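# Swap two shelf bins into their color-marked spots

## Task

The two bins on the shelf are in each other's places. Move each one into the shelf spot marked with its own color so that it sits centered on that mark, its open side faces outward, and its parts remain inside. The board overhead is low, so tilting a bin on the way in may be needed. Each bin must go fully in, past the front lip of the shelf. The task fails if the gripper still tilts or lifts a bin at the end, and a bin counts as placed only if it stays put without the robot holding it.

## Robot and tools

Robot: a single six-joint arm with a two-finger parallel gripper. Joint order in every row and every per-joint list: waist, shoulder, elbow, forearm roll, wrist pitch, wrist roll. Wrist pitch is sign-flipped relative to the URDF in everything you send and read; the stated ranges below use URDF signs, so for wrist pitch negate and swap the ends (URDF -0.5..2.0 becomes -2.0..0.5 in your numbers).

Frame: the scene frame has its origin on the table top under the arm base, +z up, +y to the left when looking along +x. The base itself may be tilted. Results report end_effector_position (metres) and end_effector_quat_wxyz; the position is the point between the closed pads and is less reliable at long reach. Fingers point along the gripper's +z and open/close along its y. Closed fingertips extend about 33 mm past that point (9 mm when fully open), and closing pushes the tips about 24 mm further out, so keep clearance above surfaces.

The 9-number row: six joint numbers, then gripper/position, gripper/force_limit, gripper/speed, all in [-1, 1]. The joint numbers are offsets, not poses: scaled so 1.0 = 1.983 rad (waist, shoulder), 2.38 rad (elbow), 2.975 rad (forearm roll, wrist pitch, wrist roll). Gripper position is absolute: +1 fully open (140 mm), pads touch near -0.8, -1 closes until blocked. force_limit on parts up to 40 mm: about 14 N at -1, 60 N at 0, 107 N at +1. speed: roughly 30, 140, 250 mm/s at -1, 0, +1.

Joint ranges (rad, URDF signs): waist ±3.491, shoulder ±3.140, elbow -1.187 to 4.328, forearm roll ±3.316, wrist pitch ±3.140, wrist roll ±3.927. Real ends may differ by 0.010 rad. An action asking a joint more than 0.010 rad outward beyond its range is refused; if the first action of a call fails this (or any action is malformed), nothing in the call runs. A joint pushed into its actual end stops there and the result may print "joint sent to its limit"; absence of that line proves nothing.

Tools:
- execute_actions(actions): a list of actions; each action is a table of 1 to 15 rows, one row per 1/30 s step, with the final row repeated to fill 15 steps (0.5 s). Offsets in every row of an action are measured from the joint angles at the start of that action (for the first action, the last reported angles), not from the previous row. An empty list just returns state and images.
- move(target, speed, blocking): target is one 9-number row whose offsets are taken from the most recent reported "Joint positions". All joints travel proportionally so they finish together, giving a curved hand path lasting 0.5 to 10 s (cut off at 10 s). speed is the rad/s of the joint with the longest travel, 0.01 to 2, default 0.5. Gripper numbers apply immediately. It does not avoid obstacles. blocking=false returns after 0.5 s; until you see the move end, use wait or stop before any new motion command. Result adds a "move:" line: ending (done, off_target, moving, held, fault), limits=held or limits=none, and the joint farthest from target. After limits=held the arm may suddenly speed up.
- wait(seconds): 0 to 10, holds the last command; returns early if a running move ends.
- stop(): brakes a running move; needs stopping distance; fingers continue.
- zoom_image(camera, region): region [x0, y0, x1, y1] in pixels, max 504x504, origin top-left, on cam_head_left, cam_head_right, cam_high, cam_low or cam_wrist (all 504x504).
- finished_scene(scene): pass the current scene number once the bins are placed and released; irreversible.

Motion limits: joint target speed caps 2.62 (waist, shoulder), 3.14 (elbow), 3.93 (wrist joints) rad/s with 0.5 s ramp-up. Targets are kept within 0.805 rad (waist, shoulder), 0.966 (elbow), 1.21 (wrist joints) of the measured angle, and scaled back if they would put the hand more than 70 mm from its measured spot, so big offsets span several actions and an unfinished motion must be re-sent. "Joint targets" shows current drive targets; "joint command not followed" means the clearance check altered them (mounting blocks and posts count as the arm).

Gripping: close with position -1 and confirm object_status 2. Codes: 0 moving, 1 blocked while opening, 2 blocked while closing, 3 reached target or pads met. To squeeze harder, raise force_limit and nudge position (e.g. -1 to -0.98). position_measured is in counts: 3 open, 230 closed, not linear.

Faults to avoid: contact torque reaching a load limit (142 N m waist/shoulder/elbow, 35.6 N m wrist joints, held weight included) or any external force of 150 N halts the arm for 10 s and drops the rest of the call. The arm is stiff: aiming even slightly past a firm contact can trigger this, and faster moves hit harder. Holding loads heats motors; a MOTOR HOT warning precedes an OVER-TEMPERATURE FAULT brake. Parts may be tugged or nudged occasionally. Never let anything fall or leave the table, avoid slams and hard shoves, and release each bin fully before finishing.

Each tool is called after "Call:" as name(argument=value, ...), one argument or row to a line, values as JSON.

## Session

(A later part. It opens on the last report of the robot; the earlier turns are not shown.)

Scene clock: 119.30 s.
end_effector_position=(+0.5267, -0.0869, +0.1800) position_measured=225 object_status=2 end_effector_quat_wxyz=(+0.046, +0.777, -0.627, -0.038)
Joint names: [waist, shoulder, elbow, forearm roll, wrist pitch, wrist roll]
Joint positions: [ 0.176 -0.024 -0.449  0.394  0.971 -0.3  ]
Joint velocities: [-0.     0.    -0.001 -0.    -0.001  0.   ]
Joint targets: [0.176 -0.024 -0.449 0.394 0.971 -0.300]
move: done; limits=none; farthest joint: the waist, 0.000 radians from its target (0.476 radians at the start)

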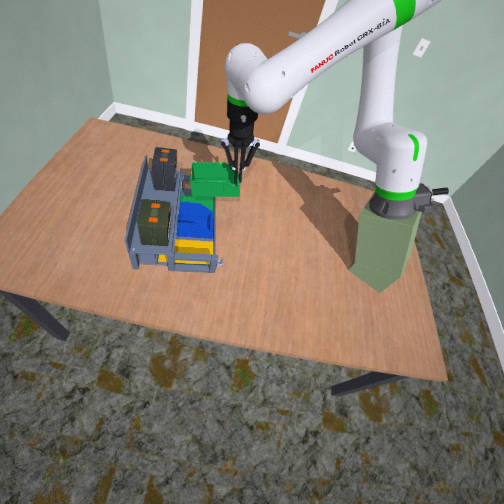

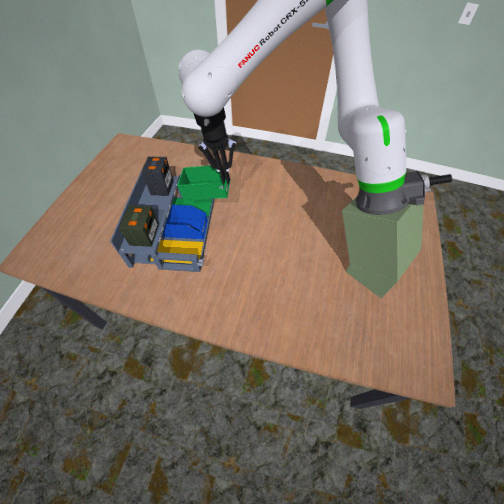

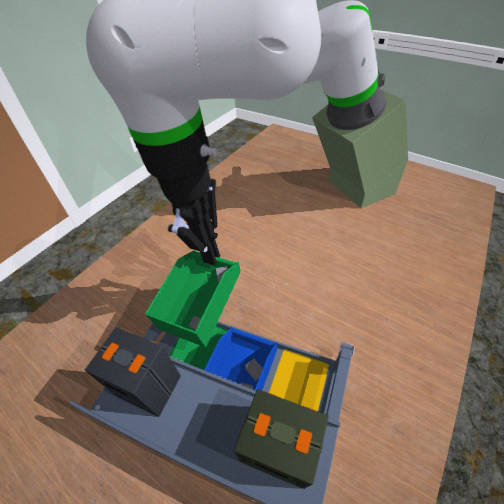

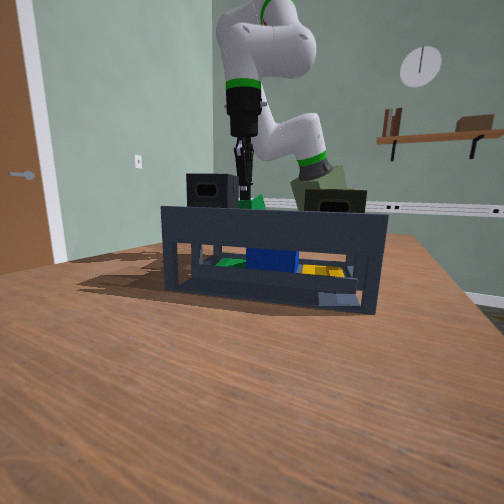

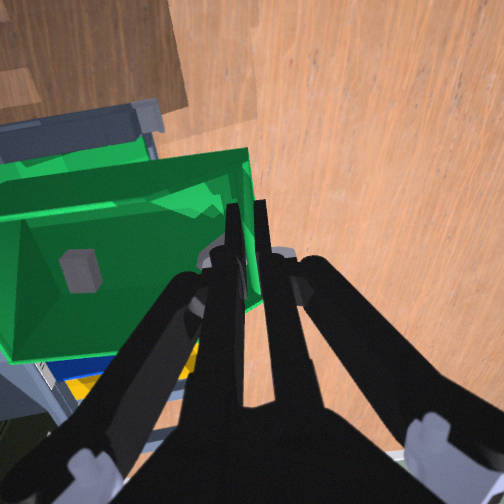

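Call:
move(
  target=[-0.0343,0.0943,0.0042,0.0164,-0.0622,-0.0087,-1,1,-0.8],
  speed=0.1,
)

Call:
move(
  target=[0.0015,0.0716,0.0956,-0.0108,0.0271,0.0155,-1,1,-0.8],
  speed=0.08,
)

Scene clock: 128.97 s.
end_effector_position=(+0.5413, -0.0839, +0.0947) position_measured=225 object_status=2 end_effector_quat_wxyz=(+0.046, +0.776, -0.628, -0.037)
Joint names: [waist, shoulder, elbow, forearm roll, wrist pitch, wrist roll]
Joint positions: [ 0.108  0.163 -0.439  0.442  0.786 -0.326]
Joint velocities: [-0.     0.001  0.     0.     0.002 -0.001]
Joint targets: [0.108 0.163 -0.439 0.442 0.786 -0.326]
move: done; limits=none; farthest joint: the waist, 0.000 radians from its target (0.068 radians at the start)

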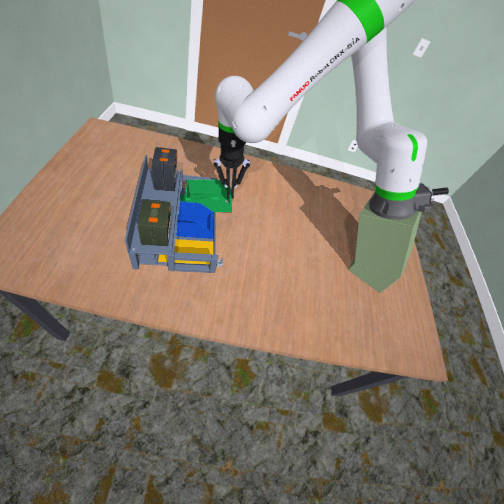

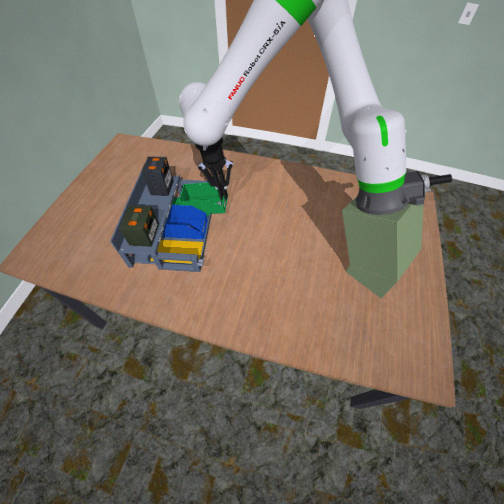

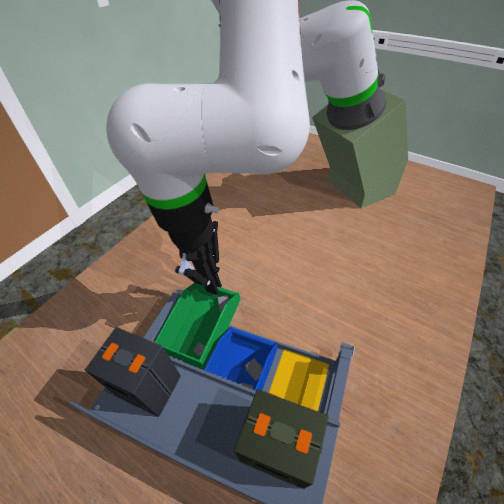

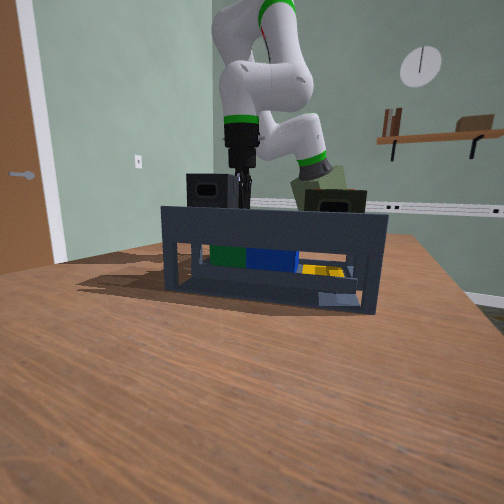

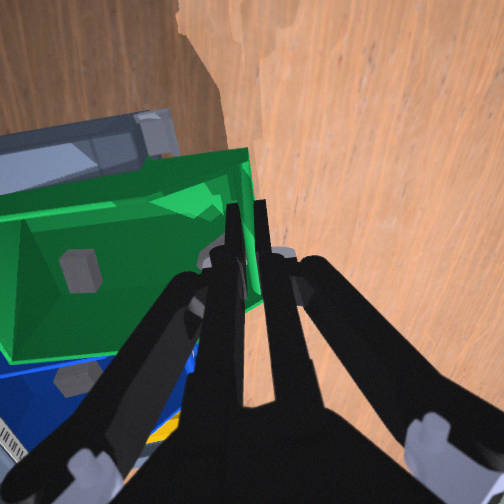

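Scene clock: 132.10 s.
end_effector_position=(+0.6113, -0.0692, +0.0863) position_measured=225 object_status=2 end_effector_quat_wxyz=(+0.047, +0.776, -0.628, -0.038)
Joint names: [waist, shoulder, elbow, forearm roll, wrist pitch, wrist roll]
Joint positions: [ 0.111  0.305 -0.212  0.41   0.867 -0.28 ]
Joint velocities: [-0.     0.     0.     0.002  0.     0.001]
Joint targets: [0.111 0.305 -0.212 0.410 0.867 -0.280]
move: done; limits=none; farthest joint: the waist, 0.000 radians from its target (0.003 radians at the start)

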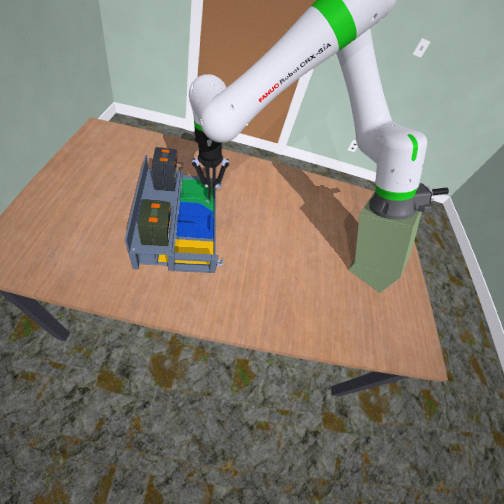

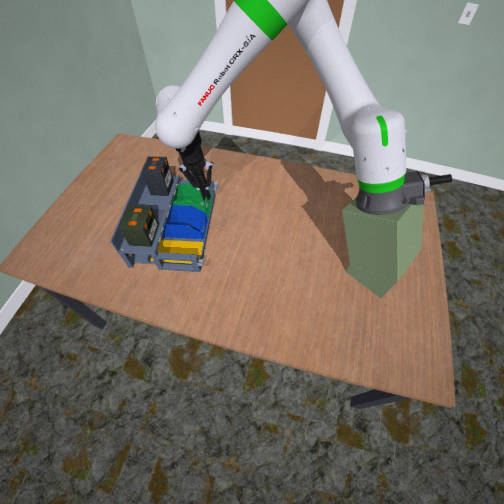

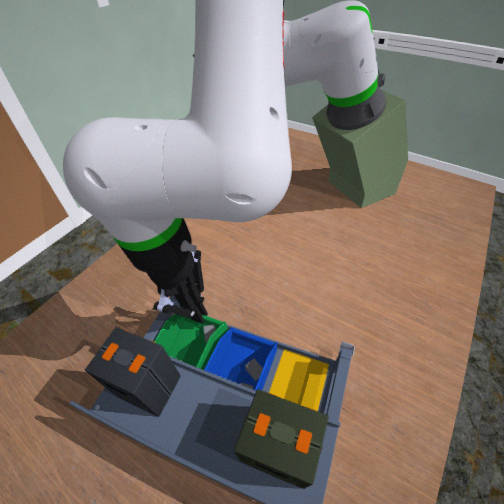

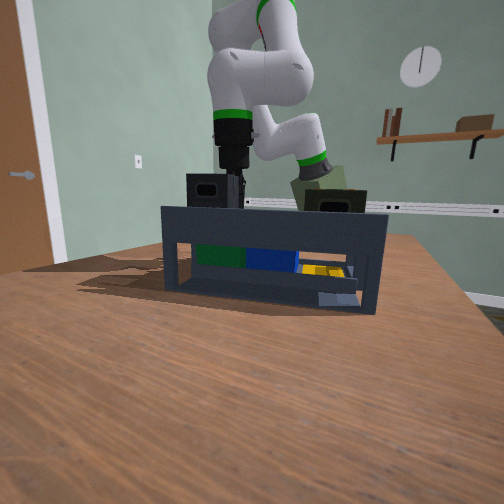

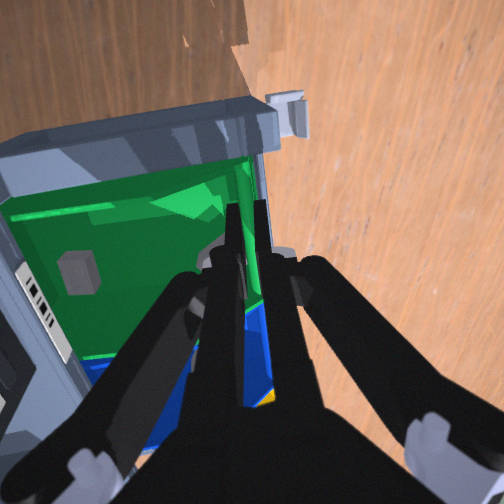

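Call:
move(
  target=[-0.0139,-0.0282,-0.0756,0.037,-0.0785,-0.0326,-1,1,-0.8],
  speed=0.08,
)

Call:
move(
  target=[0,0,0,0,0,0,-0.5,0,0],
)

Call:
move(
  target=[0.03,-0.07,0.005,-0.025,0.05,0.015,-0.5,0,0],
  speed=0.2,
)

Scene clock: 137.87 s.
end_effector_position=(+0.6039, -0.0715, +0.0672) position_measured=225 object_status=2 end_effector_quat_wxyz=(+0.001, +0.776, -0.630, -0.000)
Joint names: [waist, shoulder, elbow, forearm roll, wrist pitch, wrist roll]
Joint positions: [ 0.083  0.249 -0.392  0.52   0.633 -0.377]
Joint velocities: [-0.    -0.002 -0.     0.001 -0.     0.   ]
Joint targets: [0.083 0.249 -0.392 0.520 0.633 -0.377]
move: done; limits=none; farthest joint: the waist, 0.000 radians from its target (0.027 radians at the start)

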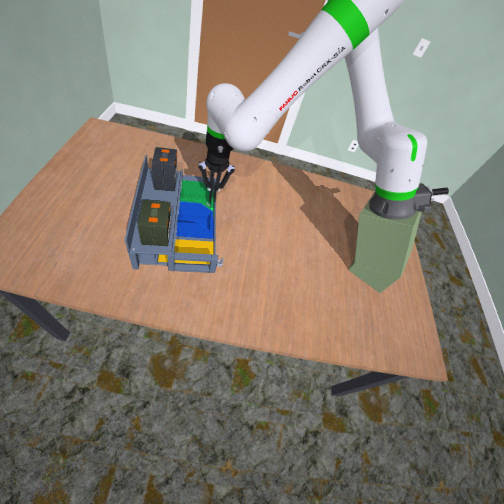

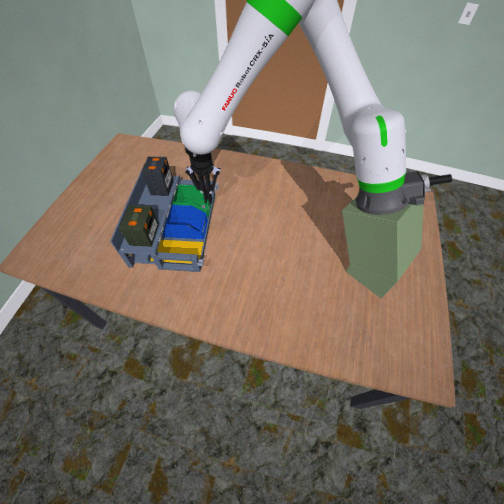

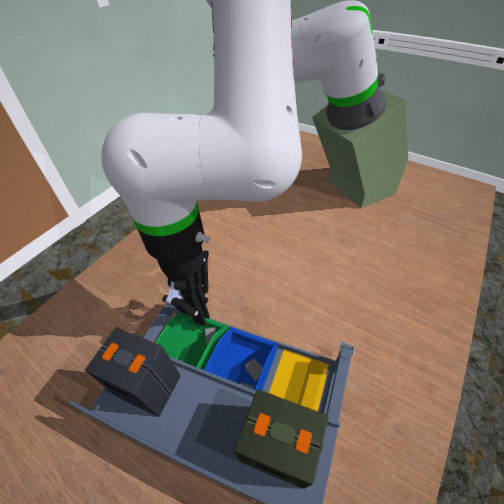

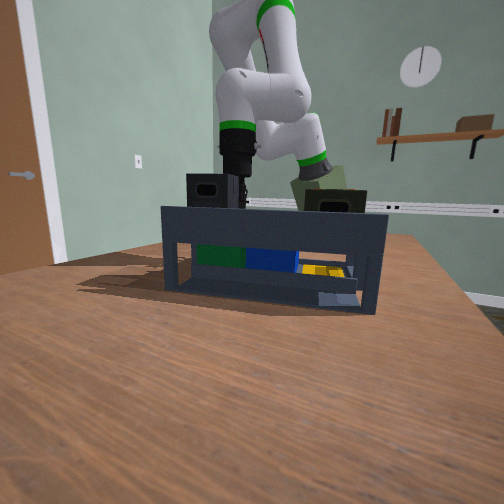

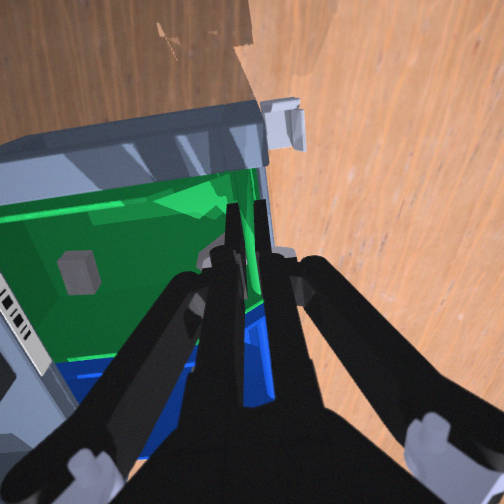

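Scene clock: 138.37 s.
end_effector_position=(+0.6039, -0.0715, +0.0672) position_measured=192 object_status=3 end_effector_quat_wxyz=(+0.001, +0.776, -0.630, -0.000)
Joint names: [waist, shoulder, elbow, forearm roll, wrist pitch, wrist roll]
Joint positions: [ 0.083  0.249 -0.392  0.52   0.633 -0.377]
Joint velocities: [ 0.     0.002  0.    -0.    -0.    -0.   ]
Joint targets: [0.083 0.249 -0.392 0.520 0.633 -0.377]
move: done; limits=none; farthest joint: the waist, 0.000 radians from its target (0.000 radians at the start)

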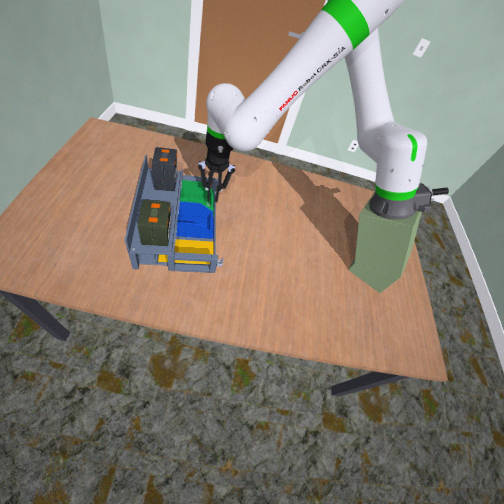

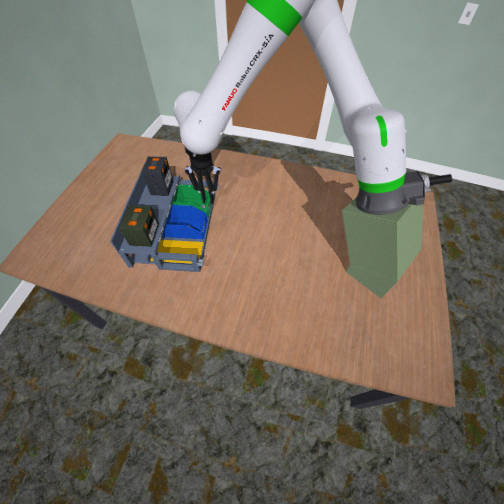

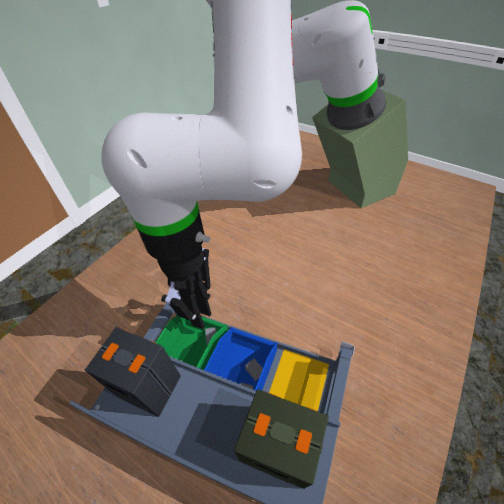

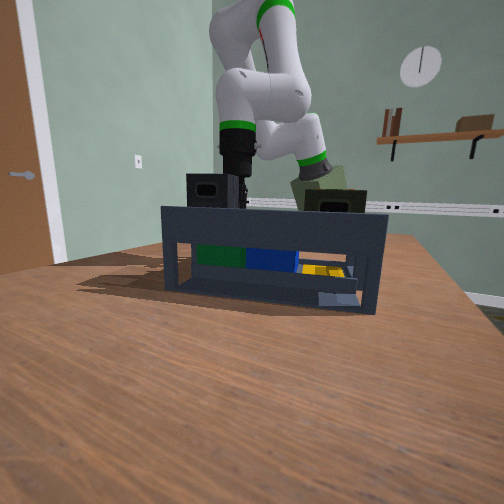

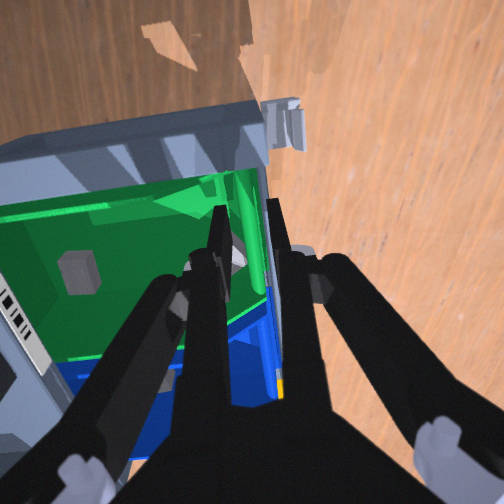

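Scene clock: 139.47 s.
end_effector_position=(+0.6013, -0.0665, +0.1389) position_measured=192 object_status=3 end_effector_quat_wxyz=(-0.004, +0.775, -0.632, -0.003)
Joint names: [waist, shoulder, elbow, forearm roll, wrist pitch, wrist roll]
Joint positions: [ 0.142  0.111 -0.38   0.446  0.782 -0.332]
Joint velocities: [ 0.    -0.     0.     0.002  0.001  0.   ]
Joint targets: [0.142 0.111 -0.380 0.446 0.782 -0.332]
move: done; limits=none; farthest joint: the waist, 0.000 radians from its target (0.060 radians at the start)

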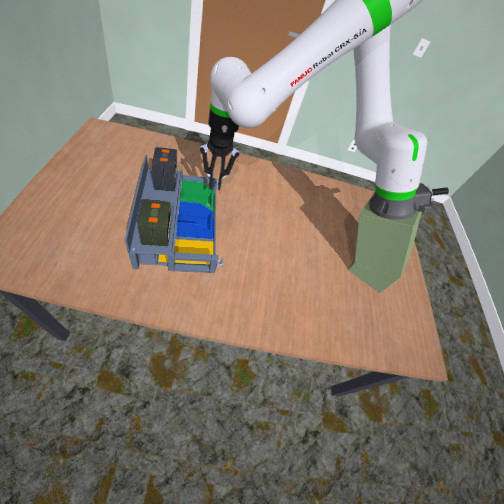

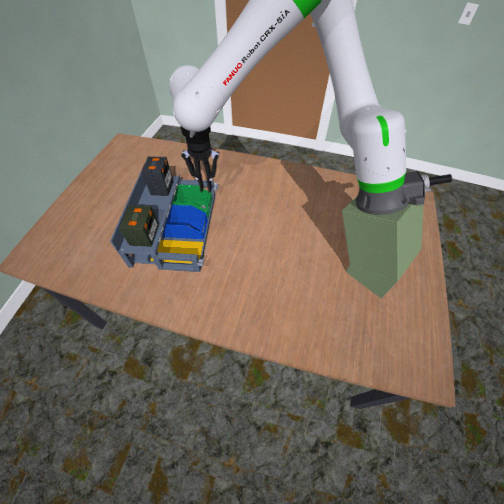

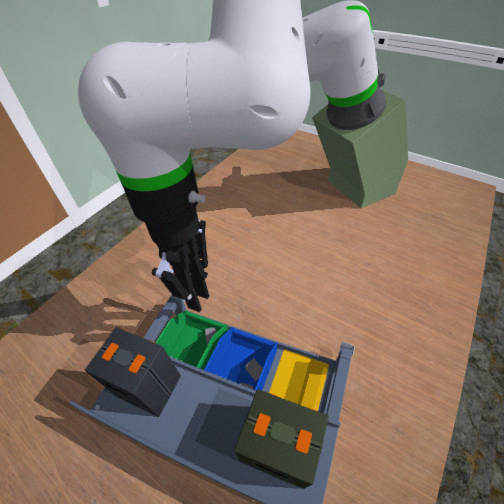

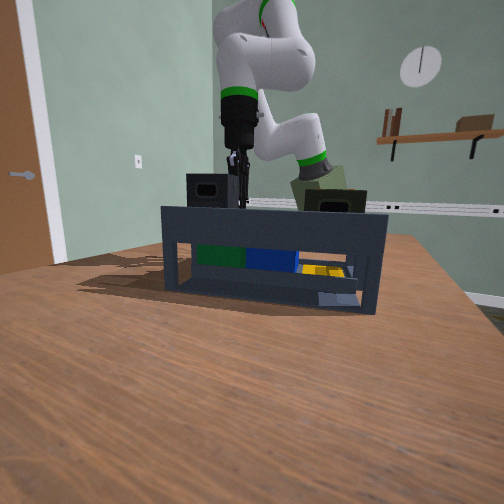

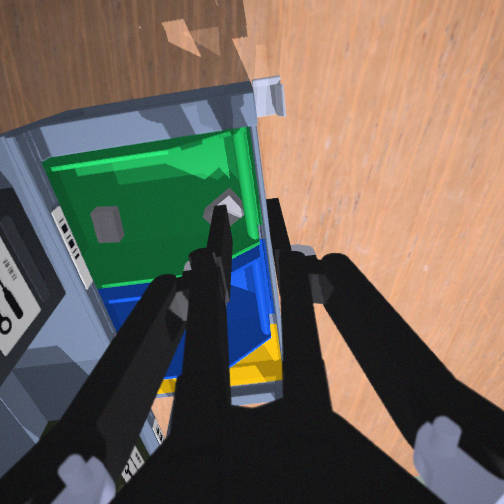

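Call:
finished_scene(
  scene=1,
)

The scene is finished: the task was done.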